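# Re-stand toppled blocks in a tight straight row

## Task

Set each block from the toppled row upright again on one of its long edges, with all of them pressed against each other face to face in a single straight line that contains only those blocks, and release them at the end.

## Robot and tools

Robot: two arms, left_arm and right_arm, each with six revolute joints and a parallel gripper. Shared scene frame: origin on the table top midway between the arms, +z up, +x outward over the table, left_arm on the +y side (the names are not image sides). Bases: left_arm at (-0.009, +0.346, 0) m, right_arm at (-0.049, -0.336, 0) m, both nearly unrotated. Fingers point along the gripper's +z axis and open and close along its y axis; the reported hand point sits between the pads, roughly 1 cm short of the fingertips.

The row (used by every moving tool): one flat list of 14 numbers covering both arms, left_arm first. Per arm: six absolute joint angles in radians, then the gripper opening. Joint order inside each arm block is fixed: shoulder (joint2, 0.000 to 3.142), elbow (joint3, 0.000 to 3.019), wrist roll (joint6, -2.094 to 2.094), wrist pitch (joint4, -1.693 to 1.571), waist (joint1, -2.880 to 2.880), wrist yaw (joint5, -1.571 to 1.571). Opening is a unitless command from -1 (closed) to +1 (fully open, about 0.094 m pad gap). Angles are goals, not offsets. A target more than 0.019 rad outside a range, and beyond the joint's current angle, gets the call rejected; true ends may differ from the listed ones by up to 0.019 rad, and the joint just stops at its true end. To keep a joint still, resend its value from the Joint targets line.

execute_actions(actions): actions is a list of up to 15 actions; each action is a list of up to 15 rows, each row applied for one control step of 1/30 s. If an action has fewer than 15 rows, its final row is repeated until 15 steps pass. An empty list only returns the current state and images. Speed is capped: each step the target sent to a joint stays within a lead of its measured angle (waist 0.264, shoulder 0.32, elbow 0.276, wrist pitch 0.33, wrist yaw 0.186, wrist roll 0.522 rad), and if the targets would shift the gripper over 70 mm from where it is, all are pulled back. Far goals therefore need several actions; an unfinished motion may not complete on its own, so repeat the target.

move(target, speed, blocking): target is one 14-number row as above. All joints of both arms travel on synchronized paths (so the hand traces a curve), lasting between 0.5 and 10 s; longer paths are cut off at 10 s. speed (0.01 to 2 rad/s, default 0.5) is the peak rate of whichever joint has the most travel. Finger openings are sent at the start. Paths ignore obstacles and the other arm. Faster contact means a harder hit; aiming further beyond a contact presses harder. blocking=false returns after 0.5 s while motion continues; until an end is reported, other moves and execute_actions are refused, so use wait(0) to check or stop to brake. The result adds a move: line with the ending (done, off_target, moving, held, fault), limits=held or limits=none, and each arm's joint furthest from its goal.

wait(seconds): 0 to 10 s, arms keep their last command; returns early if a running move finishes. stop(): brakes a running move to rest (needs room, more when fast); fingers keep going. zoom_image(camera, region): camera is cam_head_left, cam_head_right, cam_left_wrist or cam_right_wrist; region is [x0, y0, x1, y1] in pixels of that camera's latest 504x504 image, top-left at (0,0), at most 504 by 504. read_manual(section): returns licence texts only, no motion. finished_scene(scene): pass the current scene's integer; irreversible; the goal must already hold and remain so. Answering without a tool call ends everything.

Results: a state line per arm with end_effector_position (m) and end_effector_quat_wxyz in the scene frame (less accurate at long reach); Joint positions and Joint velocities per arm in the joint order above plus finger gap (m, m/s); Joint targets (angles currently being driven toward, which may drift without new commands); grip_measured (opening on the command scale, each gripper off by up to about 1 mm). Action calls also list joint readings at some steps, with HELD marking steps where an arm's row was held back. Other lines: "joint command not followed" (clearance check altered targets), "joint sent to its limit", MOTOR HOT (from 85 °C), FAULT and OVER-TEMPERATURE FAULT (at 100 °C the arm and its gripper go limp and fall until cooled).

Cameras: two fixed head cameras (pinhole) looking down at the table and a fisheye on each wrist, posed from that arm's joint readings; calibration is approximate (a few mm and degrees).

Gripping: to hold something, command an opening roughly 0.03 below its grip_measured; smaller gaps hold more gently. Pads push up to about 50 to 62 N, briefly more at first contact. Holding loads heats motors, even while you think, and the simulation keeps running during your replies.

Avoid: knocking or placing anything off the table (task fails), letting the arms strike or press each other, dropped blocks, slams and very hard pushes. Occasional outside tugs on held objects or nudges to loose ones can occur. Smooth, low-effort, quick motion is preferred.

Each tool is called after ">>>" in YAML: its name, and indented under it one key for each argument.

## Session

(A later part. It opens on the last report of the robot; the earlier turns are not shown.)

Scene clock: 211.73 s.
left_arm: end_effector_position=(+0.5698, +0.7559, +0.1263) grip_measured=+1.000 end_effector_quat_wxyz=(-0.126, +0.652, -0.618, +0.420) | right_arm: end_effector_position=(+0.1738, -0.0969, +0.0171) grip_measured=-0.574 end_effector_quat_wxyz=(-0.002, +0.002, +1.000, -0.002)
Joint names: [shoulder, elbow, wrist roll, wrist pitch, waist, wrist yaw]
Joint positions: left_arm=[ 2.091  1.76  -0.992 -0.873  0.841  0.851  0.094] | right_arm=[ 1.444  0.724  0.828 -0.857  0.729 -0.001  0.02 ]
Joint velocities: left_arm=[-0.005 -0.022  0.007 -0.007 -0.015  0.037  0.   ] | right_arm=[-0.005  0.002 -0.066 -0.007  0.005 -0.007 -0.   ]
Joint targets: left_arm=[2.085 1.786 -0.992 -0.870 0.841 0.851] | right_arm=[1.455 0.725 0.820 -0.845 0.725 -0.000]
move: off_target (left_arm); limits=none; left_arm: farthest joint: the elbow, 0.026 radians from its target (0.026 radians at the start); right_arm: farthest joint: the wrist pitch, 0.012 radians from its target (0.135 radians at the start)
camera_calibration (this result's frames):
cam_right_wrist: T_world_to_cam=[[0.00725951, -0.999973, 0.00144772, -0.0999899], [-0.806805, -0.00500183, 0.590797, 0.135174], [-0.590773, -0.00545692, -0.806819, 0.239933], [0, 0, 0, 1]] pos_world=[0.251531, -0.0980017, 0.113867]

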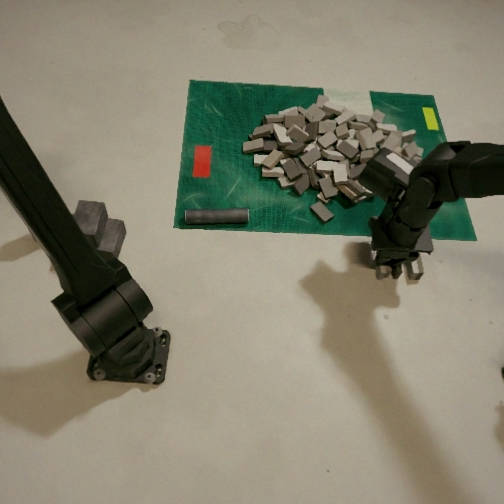

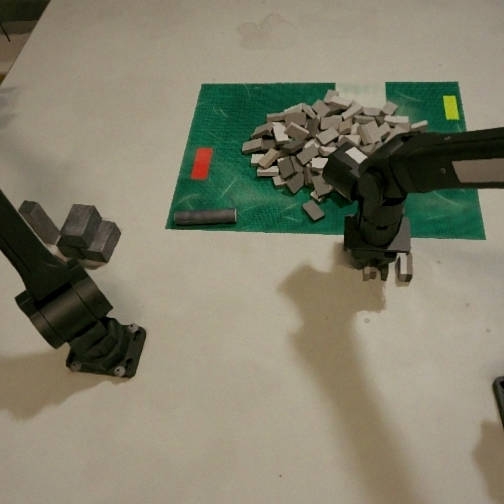

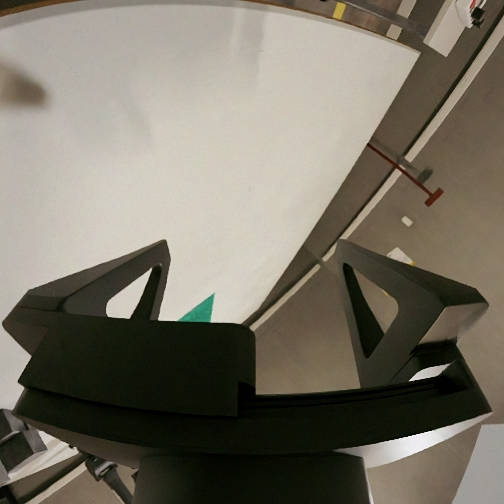

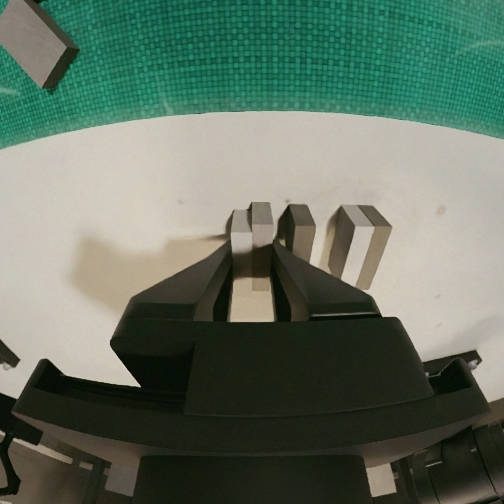

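>>> move:
  target: [2.085,1.786,-0.992,-0.87,0.841,0.851,1,1.46,0.725,0.82,-0.845,0.725,0,-0.5]

>>> move:
  target: [2.085,1.786,-0.992,-0.87,0.841,0.851,1,1.365,0.81,0.82,-0.98,0.725,0,-0.5]
  speed: 0.3

>>> move:
  target: [2.085,1.786,-0.992,-0.87,0.841,0.851,1,1.365,0.81,-0.755,-0.98,0.725,0,0.4]
  speed: 1.2

>>> move:
  target: [2.085,1.786,-0.992,-0.87,0.841,0.851,1,1.46,0.722,-0.755,-0.84,0.725,0,0.4]
  speed: 0.2

>>> move:
  target: [2.085,1.786,-0.992,-0.87,0.841,0.851,1,1.46,0.722,-0.755,-0.84,0.725,0,-0.1]

>>> move:
  target: [2.085,1.786,-0.992,-0.87,0.841,0.851,1,1.46,0.722,-0.755,-0.84,0.725,0,0.4]

>>> move:
  target: [2.085,1.786,-0.992,-0.87,0.841,0.851,1,1.365,0.81,-0.755,-0.98,0.725,0,0.4]
  speed: 0.3

>>> move:
  target: [2.085,1.786,-0.992,-0.87,0.841,0.851,1,1.305,0.715,0.77,-0.97,0.66,0,1]
  speed: 1.2

Scene clock: 215.30 s.
left_arm: end_effector_position=(+0.5698, +0.7559, +0.1263) grip_measured=+1.000 end_effector_quat_wxyz=(-0.126, +0.652, -0.618, +0.420) | right_arm: end_effector_position=(+0.1741, -0.0965, +0.0171) grip_measured=-0.503 end_effector_quat_wxyz=(-0.002, +0.002, +1.000, -0.001)
Joint names: [shoulder, elbow, wrist roll, wrist pitch, waist, wrist yaw]
Joint positions: left_arm=[ 2.091  1.76  -0.992 -0.873  0.841  0.851  0.094] | right_arm=[ 1.444  0.724  0.828 -0.855  0.729 -0.001  0.023]
Joint velocities: left_arm=[-0.005 -0.017  0.022 -0.017 -0.005  0.022  0.   ] | right_arm=[ 0.005  0.007 -0.022 -0.002 -0.015  0.007  0.   ]
Joint targets: left_arm=[2.085 1.786 -0.992 -0.870 0.841 0.851] | right_arm=[1.460 0.725 0.820 -0.845 0.725 -0.000]
move: off_target (left_arm); limits=none; left_arm: farthest joint: the elbow, 0.026 radians from its target (0.026 radians at the start); right_arm: farthest joint: the shoulder, 0.016 radians from its target (0.016 radians at the start)
camera_calibration (this result's frames):
cam_right_wrist: T_world_to_cam=[[0.00725853, -0.999974, 0.0000588862, -0.0996246], [-0.807571, -0.0058272, 0.589742, 0.135506], [-0.589726, -0.00432821, -0.807592, 0.240061], [0, 0, 0, 1]] pos_world=[0.251724, -0.0977933, 0.113963]

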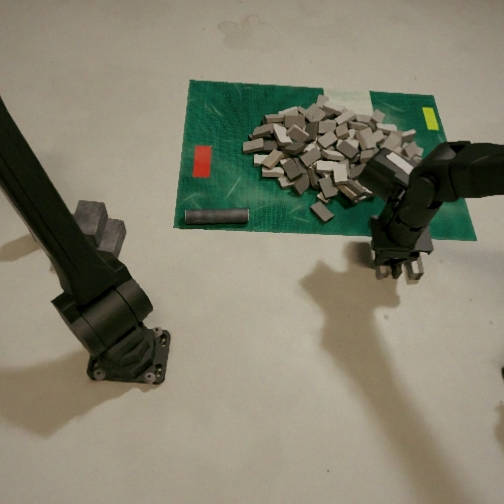

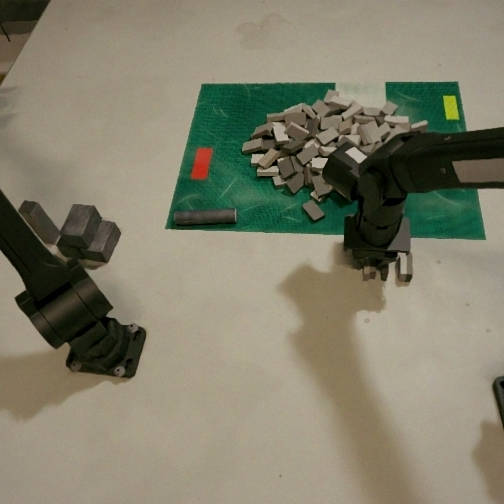

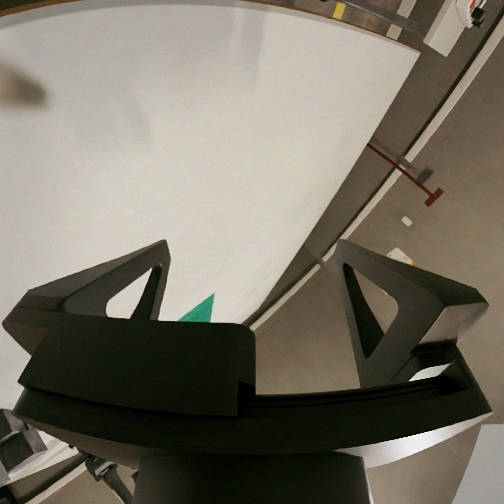

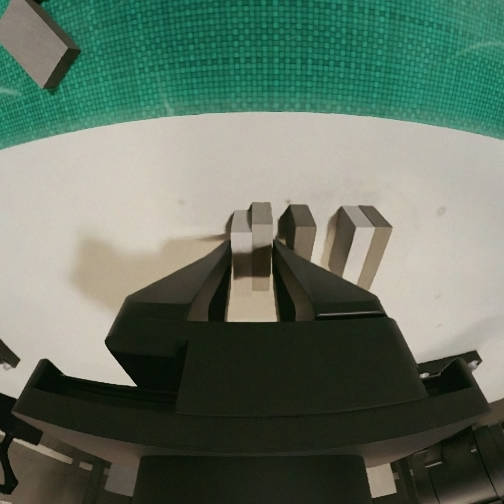

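Scene clock: 216.23 s.
left_arm: end_effector_position=(+0.5698, +0.7559, +0.1263) grip_measured=+1.000 end_effector_quat_wxyz=(-0.126, +0.652, -0.618, +0.420) | right_arm: end_effector_position=(+0.1761, -0.0944, +0.0563) grip_measured=-0.503 end_effector_quat_wxyz=(+0.002, +0.002, +1.000, +0.003)
Joint names: [shoulder, elbow, wrist roll, wrist pitch, waist, wrist yaw]
Joint positions: left_arm=[ 2.091  1.76  -0.992 -0.873  0.841  0.851  0.094] | right_arm=[ 1.366  0.775  0.828 -0.972  0.729 -0.001  0.023]
Joint velocities: left_arm=[-0.015 -0.012  0.007 -0.002 -0.005 -0.037  0.   ] | right_arm=[ 0.005 -0.002 -0.066  0.017  0.005  0.051 -0.   ]
Joint targets: left_arm=[2.085 1.786 -0.992 -0.870 0.841 0.851] | right_arm=[1.365 0.810 0.820 -0.980 0.725 -0.000]
move: off_target (left_arm, right_arm); limits=none; left_arm: farthest joint: the elbow, 0.026 radians from its target (0.026 radians at the start); right_arm: farthest joint: the elbow, 0.035 radians from its target (0.086 radians at the start)
camera_calibration (this result's frames):
cam_right_wrist: T_world_to_cam=[[0.00729268, -0.999937, -0.00855172, -0.097037], [-0.812288, -0.0109114, 0.583155, 0.114676], [-0.583212, 0.00269369, -0.812316, 0.27272], [0, 0, 0, 1]] pos_world=[0.252911, -0.0965143, 0.153831]

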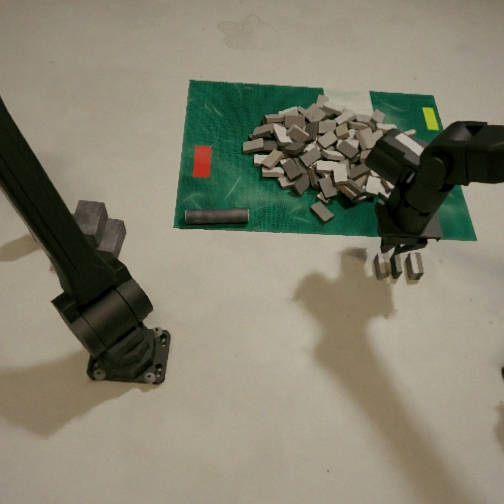

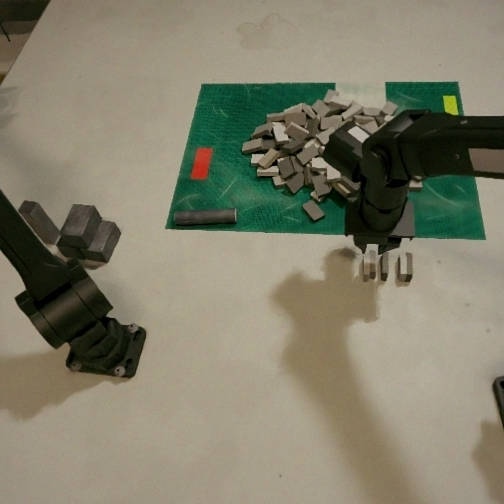

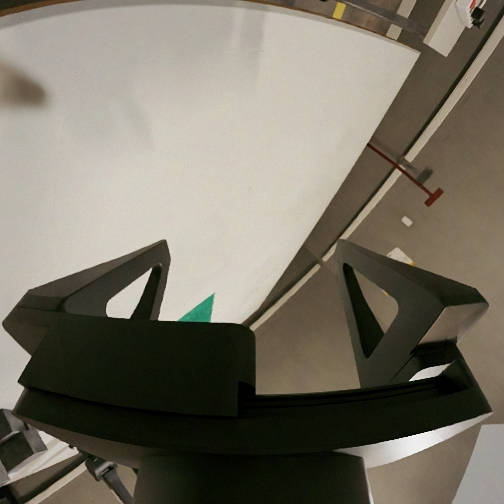

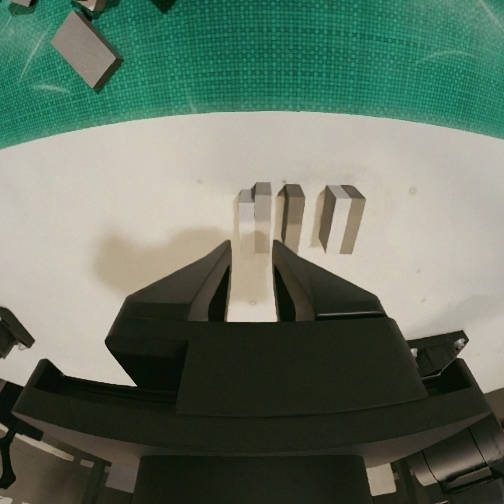

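Scene clock: 218.53 s.
left_arm: end_effector_position=(+0.5698, +0.7559, +0.1263) grip_measured=+1.000 end_effector_quat_wxyz=(-0.126, +0.652, -0.618, +0.420) | right_arm: end_effector_position=(+0.1761, -0.0944, +0.0563) grip_measured=+0.397 end_effector_quat_wxyz=(+0.004, -0.706, +0.708, +0.001)
Joint names: [shoulder, elbow, wrist roll, wrist pitch, waist, wrist yaw]
Joint positions: left_arm=[ 2.091  1.76  -0.992 -0.873  0.841  0.851  0.094] | right_arm=[ 1.366  0.775 -0.746 -0.972  0.729 -0.001  0.066]
Joint velocities: left_arm=[ 0.005  0.007 -0.037  0.017 -0.005 -0.051  0.   ] | right_arm=[-0.024 -0.002  0.007 -0.002  0.005 -0.022 -0.   ]
Joint targets: left_arm=[2.085 1.786 -0.992 -0.870 0.841 0.851] | right_arm=[1.365 0.810 -0.755 -0.980 0.725 -0.000]
move: off_target (left_arm, right_arm); limits=none; left_arm: farthest joint: the elbow, 0.026 radians from its target (0.026 radians at the start); right_arm: farthest joint: the elbow, 0.035 radians from its target (0.035 radians at the start)
camera_calibration (this result's frames):
cam_right_wrist: T_world_to_cam=[[0.999946, 0.0100565, 0.00248566, -0.177092], [0.00673076, -0.813126, 0.582049, -0.105205], [0.00787451, -0.582001, -0.81315, 0.113492], [0, 0, 0, 1]] pos_world=[0.176897, -0.0177114, 0.153961]

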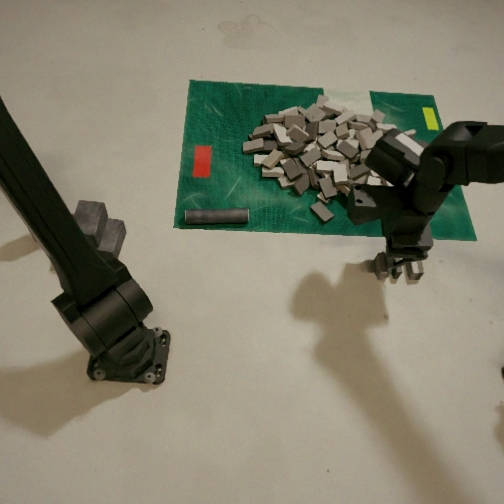

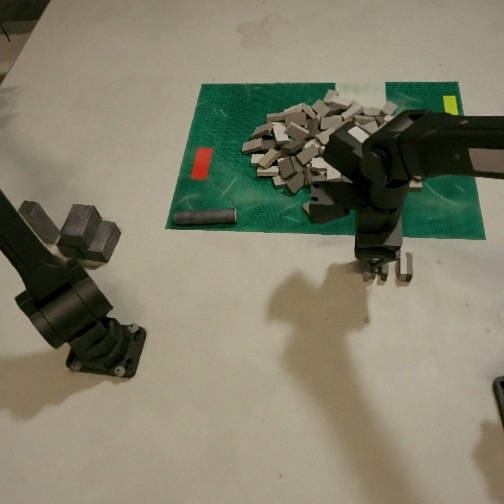

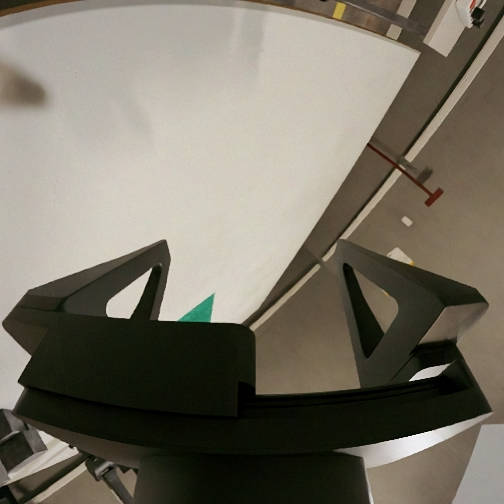

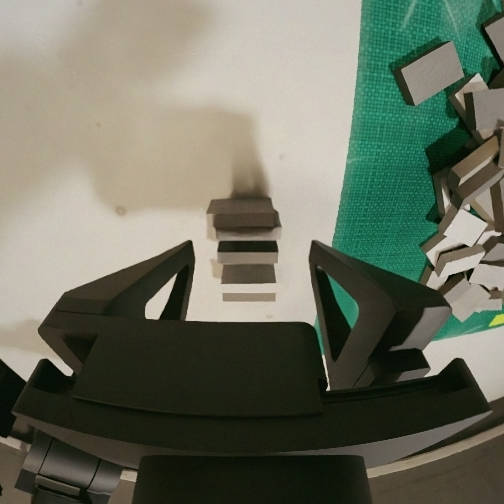

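Scene clock: 219.57 s.
left_arm: end_effector_position=(+0.5698, +0.7559, +0.1263) grip_measured=+1.000 end_effector_quat_wxyz=(-0.126, +0.652, -0.618, +0.420) | right_arm: end_effector_position=(+0.1745, -0.0961, +0.0160) grip_measured=+0.397 end_effector_quat_wxyz=(-0.001, -0.707, +0.708, +0.000)
Joint names: [shoulder, elbow, wrist roll, wrist pitch, waist, wrist yaw]
Joint positions: left_arm=[ 2.091  1.76  -0.992 -0.873  0.841  0.851  0.094] | right_arm=[ 1.447  0.724 -0.747 -0.85   0.729 -0.001  0.066]
Joint velocities: left_arm=[-0.015  0.002 -0.066 -0.002  0.005  0.007  0.   ] | right_arm=[-0.024  0.007 -0.051  0.002 -0.015 -0.037 -0.001]
Joint targets: left_arm=[2.085 1.786 -0.992 -0.870 0.841 0.851] | right_arm=[1.460 0.722 -0.755 -0.840 0.725 -0.000]
move: off_target (left_arm); limits=none; left_arm: farthest joint: the elbow, 0.026 radians from its target (0.026 radians at the start); right_arm: farthest joint: the shoulder, 0.013 radians from its target (0.094 radians at the start)
camera_calibration (this result's frames):
cam_right_wrist: T_world_to_cam=[[0.99993, 0.0108101, -0.00485851, -0.175213], [0.0115996, -0.808536, 0.588332, -0.0836172], [0.00243165, -0.588347, -0.808605, 0.0800108], [0, 0, 0, 1]] pos_world=[0.175976, -0.0186393, 0.113041]

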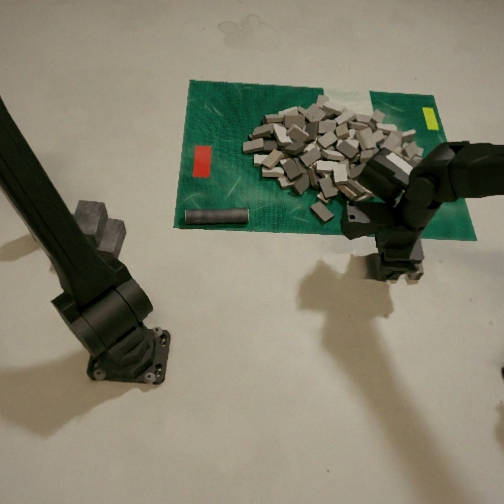

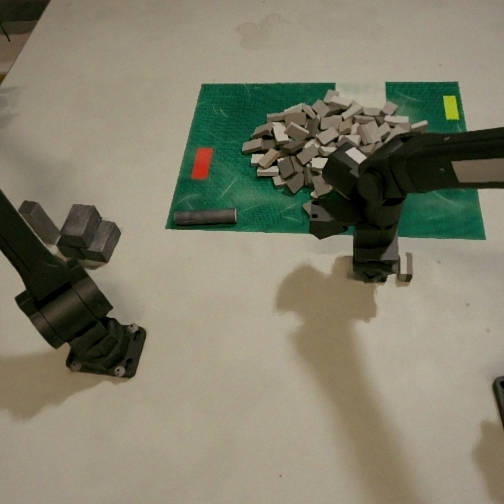

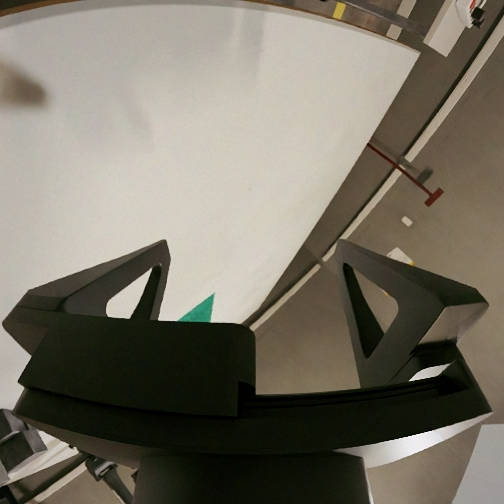

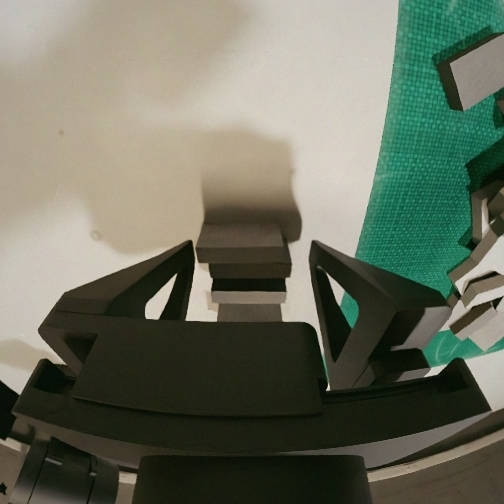

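Scene clock: 220.27 s.
left_arm: end_effector_position=(+0.5698, +0.7559, +0.1263) grip_measured=+1.000 end_effector_quat_wxyz=(-0.126, +0.652, -0.618, +0.420) | right_arm: end_effector_position=(+0.1744, -0.0960, +0.0160) grip_measured=-0.067 end_effector_quat_wxyz=(-0.001, -0.707, +0.708, +0.001)
Joint names: [shoulder, elbow, wrist roll, wrist pitch, waist, wrist yaw]
Joint positions: left_arm=[ 2.091  1.76  -0.992 -0.873  0.841  0.851  0.094] | right_arm=[ 1.447  0.724 -0.747 -0.85   0.729 -0.002  0.044]
Joint velocities: left_arm=[-0.024 -0.002 -0.007  0.017 -0.005 -0.007  0.   ] | right_arm=[-0.015 -0.012  0.051 -0.017  0.005 -0.051 -0.001]
Joint targets: left_arm=[2.085 1.786 -0.992 -0.870 0.841 0.851] | right_arm=[1.460 0.722 -0.755 -0.840 0.725 0.000]
move: off_target (left_arm); limits=none; left_arm: farthest joint: the elbow, 0.026 radians from its target (0.026 radians at the start); right_arm: farthest joint: the shoulder, 0.013 radians from its target (0.013 radians at the start)
camera_calibration (this result's frames):
cam_right_wrist: T_world_to_cam=[[0.999927, 0.0108106, -0.00541218, -0.175108], [0.0119268, -0.808841, 0.587906, -0.0836236], [0.00197801, -0.587928, -0.808911, 0.0801879], [0, 0, 0, 1]] pos_world=[0.175934, -0.0186005, 0.11308]

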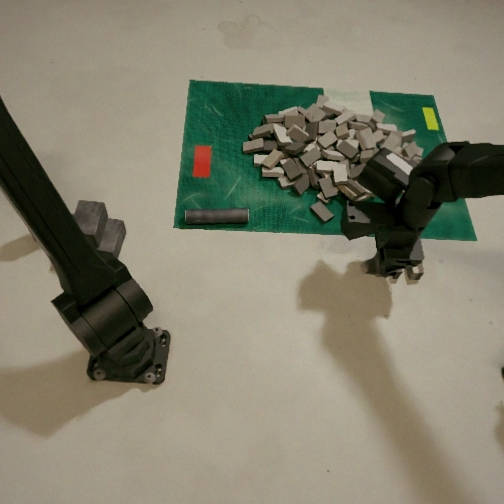

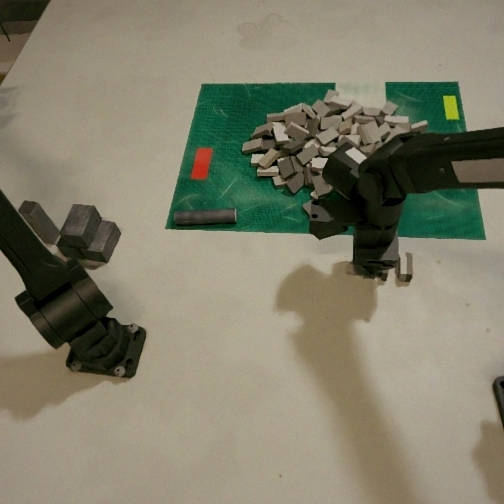

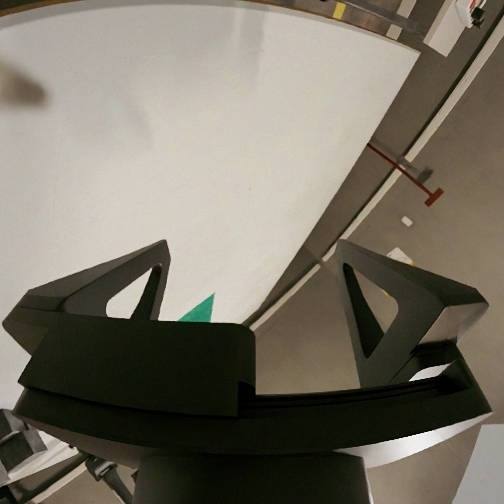

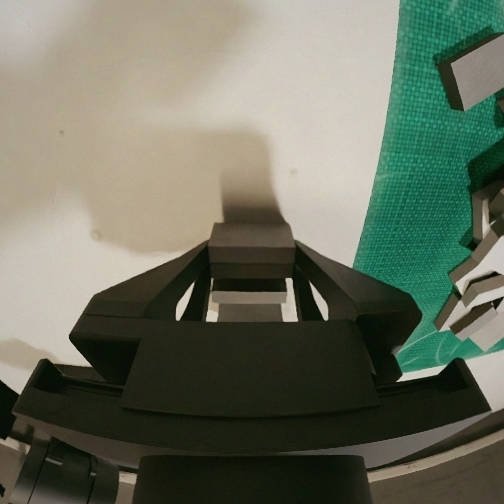

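Scene clock: 220.97 s.
left_arm: end_effector_position=(+0.5698, +0.7559, +0.1263) grip_measured=+1.000 end_effector_quat_wxyz=(-0.126, +0.652, -0.618, +0.420) | right_arm: end_effector_position=(+0.1744, -0.0960, +0.0160) grip_measured=+0.397 end_effector_quat_wxyz=(-0.001, -0.707, +0.708, +0.001)
Joint names: [shoulder, elbow, wrist roll, wrist pitch, waist, wrist yaw]
Joint positions: left_arm=[ 2.091  1.76  -0.992 -0.873  0.841  0.851  0.094] | right_arm=[ 1.447  0.724 -0.747 -0.85   0.729 -0.002  0.066]
Joint velocities: left_arm=[-0.024 -0.002 -0.051 -0.012 -0.005  0.037  0.   ] | right_arm=[-0.005  0.007 -0.037 -0.007 -0.005 -0.037 -0.001]
Joint targets: left_arm=[2.085 1.786 -0.992 -0.870 0.841 0.851] | right_arm=[1.460 0.722 -0.755 -0.840 0.725 0.000]
move: off_target (left_arm); limits=none; left_arm: farthest joint: the elbow, 0.026 radians from its target (0.026 radians at the start); right_arm: farthest joint: the shoulder, 0.013 radians from its target (0.013 radians at the start)
camera_calibration (this result's frames):
cam_right_wrist: T_world_to_cam=[[0.999927, 0.0108106, -0.00541218, -0.175108], [0.0119268, -0.808841, 0.587906, -0.0836236], [0.00197801, -0.587928, -0.808911, 0.0801879], [0, 0, 0, 1]] pos_world=[0.175934, -0.0186005, 0.11308]

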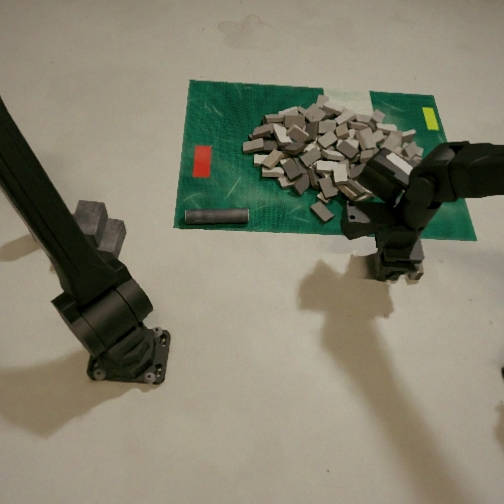

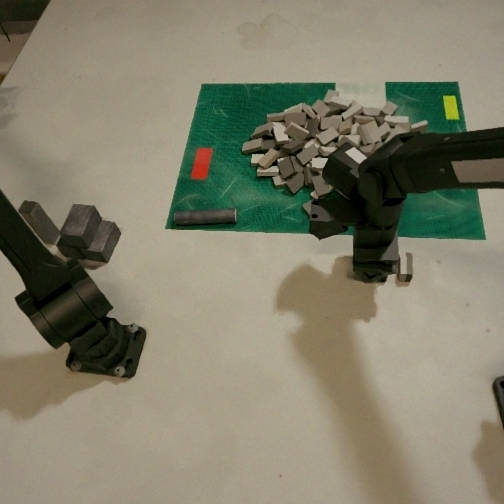

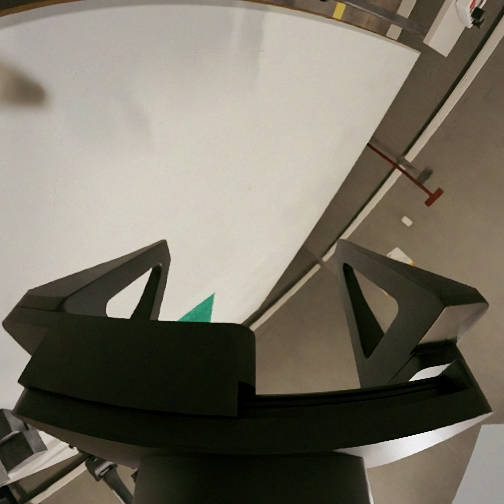

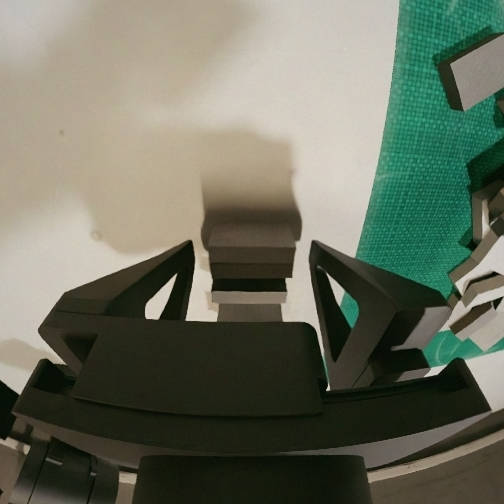

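Scene clock: 221.90 s.
left_arm: end_effector_position=(+0.5698, +0.7559, +0.1263) grip_measured=+1.000 end_effector_quat_wxyz=(-0.126, +0.652, -0.618, +0.420) | right_arm: end_effector_position=(+0.1762, -0.0941, +0.0566) grip_measured=+0.397 end_effector_quat_wxyz=(+0.004, -0.707, +0.708, +0.001)
Joint names: [shoulder, elbow, wrist roll, wrist pitch, waist, wrist yaw]
Joint positions: left_arm=[ 2.091  1.76  -0.992 -0.873  0.841  0.851  0.094] | right_arm=[ 1.366  0.776 -0.747 -0.972  0.729 -0.002  0.066]
Joint velocities: left_arm=[-0.015 -0.002  0.037  0.012 -0.005  0.022  0.   ] | right_arm=[-0.005  0.002  0.051  0.012 -0.015 -0.037  0.001]
Joint targets: left_arm=[2.085 1.786 -0.992 -0.870 0.841 0.851] | right_arm=[1.365 0.810 -0.755 -0.980 0.725 -0.000]
move: off_target (left_arm, right_arm); limits=none; left_arm: farthest joint: the elbow, 0.026 radians from its target (0.026 radians at the start); right_arm: farthest joint: the elbow, 0.034 radians from its target (0.086 radians at the start)
camera_calibration (this result's frames):
cam_right_wrist: T_world_to_cam=[[0.999938, 0.0108229, 0.00246166, -0.177163], [0.00737692, -0.813745, 0.581175, -0.105189], [0.00829319, -0.581121, -0.813775, 0.113935], [0, 0, 0, 1]] pos_world=[0.176983, -0.01747, 0.154287]

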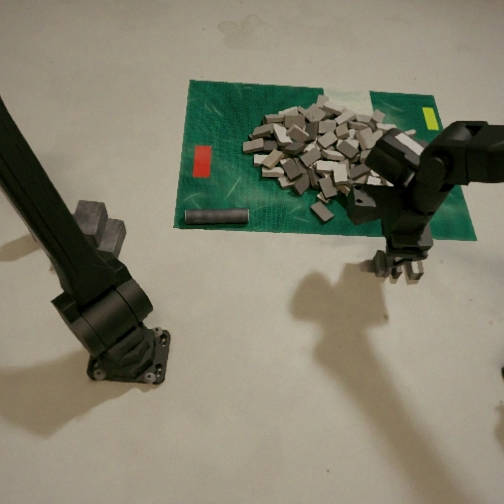

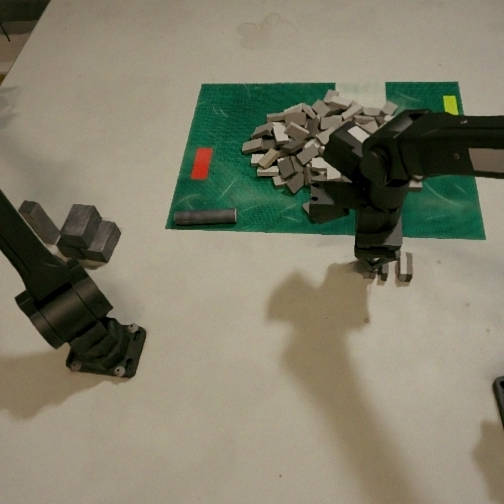

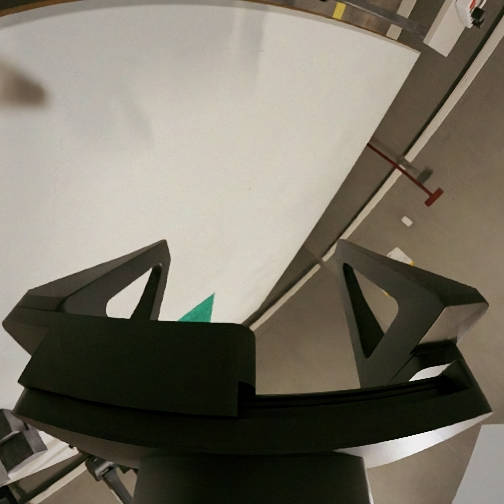

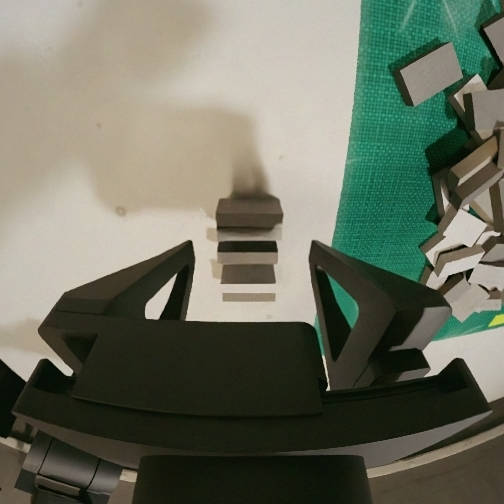

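Scene clock: 224.17 s.
left_arm: end_effector_position=(+0.5698, +0.7559, +0.1263) grip_measured=+1.000 end_effector_quat_wxyz=(-0.126, +0.652, -0.618, +0.420) | right_arm: end_effector_position=(+0.1733, -0.1224, +0.0536) grip_measured=+1.000 end_effector_quat_wxyz=(+0.000, -0.003, +1.000, +0.001)
Joint names: [shoulder, elbow, wrist roll, wrist pitch, waist, wrist yaw]
Joint positions: left_arm=[ 2.091  1.76  -0.992 -0.873  0.841  0.851  0.094] | right_arm=[ 1.316  0.719  0.761 -0.972  0.673 -0.002  0.094]
Joint velocities: left_arm=[-0.015 -0.007 -0.037  0.002 -0.005 -0.007  0.   ] | right_arm=[-0.015 -0.012 -0.066 -0.007 -0.024 -0.051  0.   ]
Joint targets: left_arm=[2.085 1.786 -0.992 -0.870 0.841 0.851] | right_arm=[1.305 0.715 0.770 -0.970 0.660 0.000]
move: off_target (left_arm); limits=none; left_arm: farthest joint: the elbow, 0.026 radians from its target (0.026 radians at the start); right_arm: farthest joint: the waist, 0.013 radians from its target (0.069 radians at the start)
camera_calibration (this result's frames):
cam_right_wrist: T_world_to_cam=[[0.0183302, -0.999819, -0.00514008, -0.127157], [-0.809799, -0.0178613, 0.586436, 0.112247], [-0.586422, -0.00658706, -0.809979, 0.268271], [0, 0, 0, 1]] pos_world=[0.250548, -0.123362, 0.150815]

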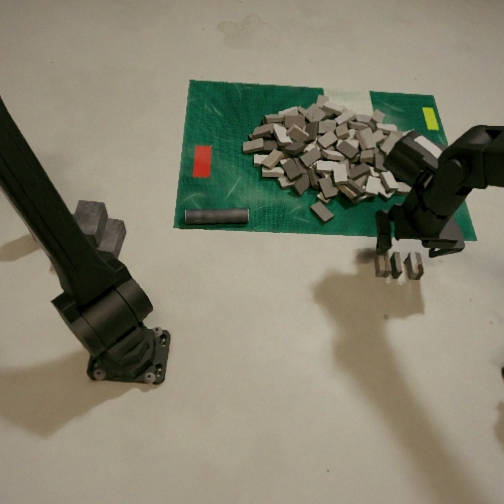

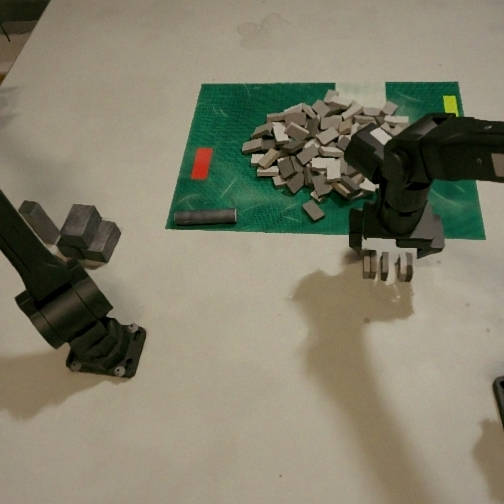

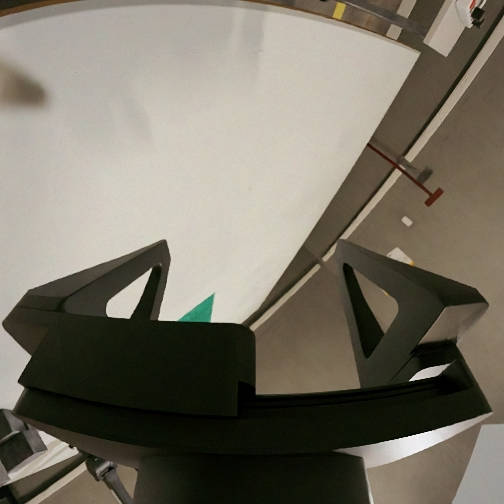

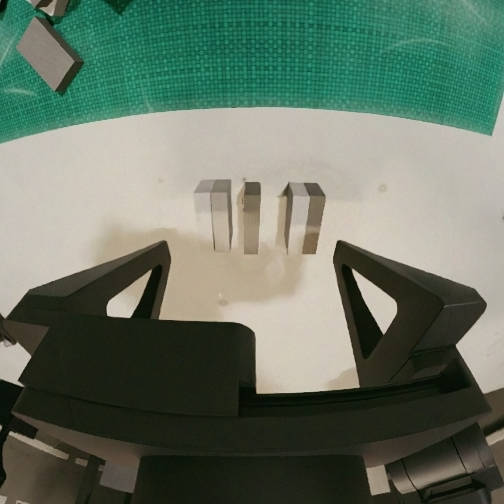

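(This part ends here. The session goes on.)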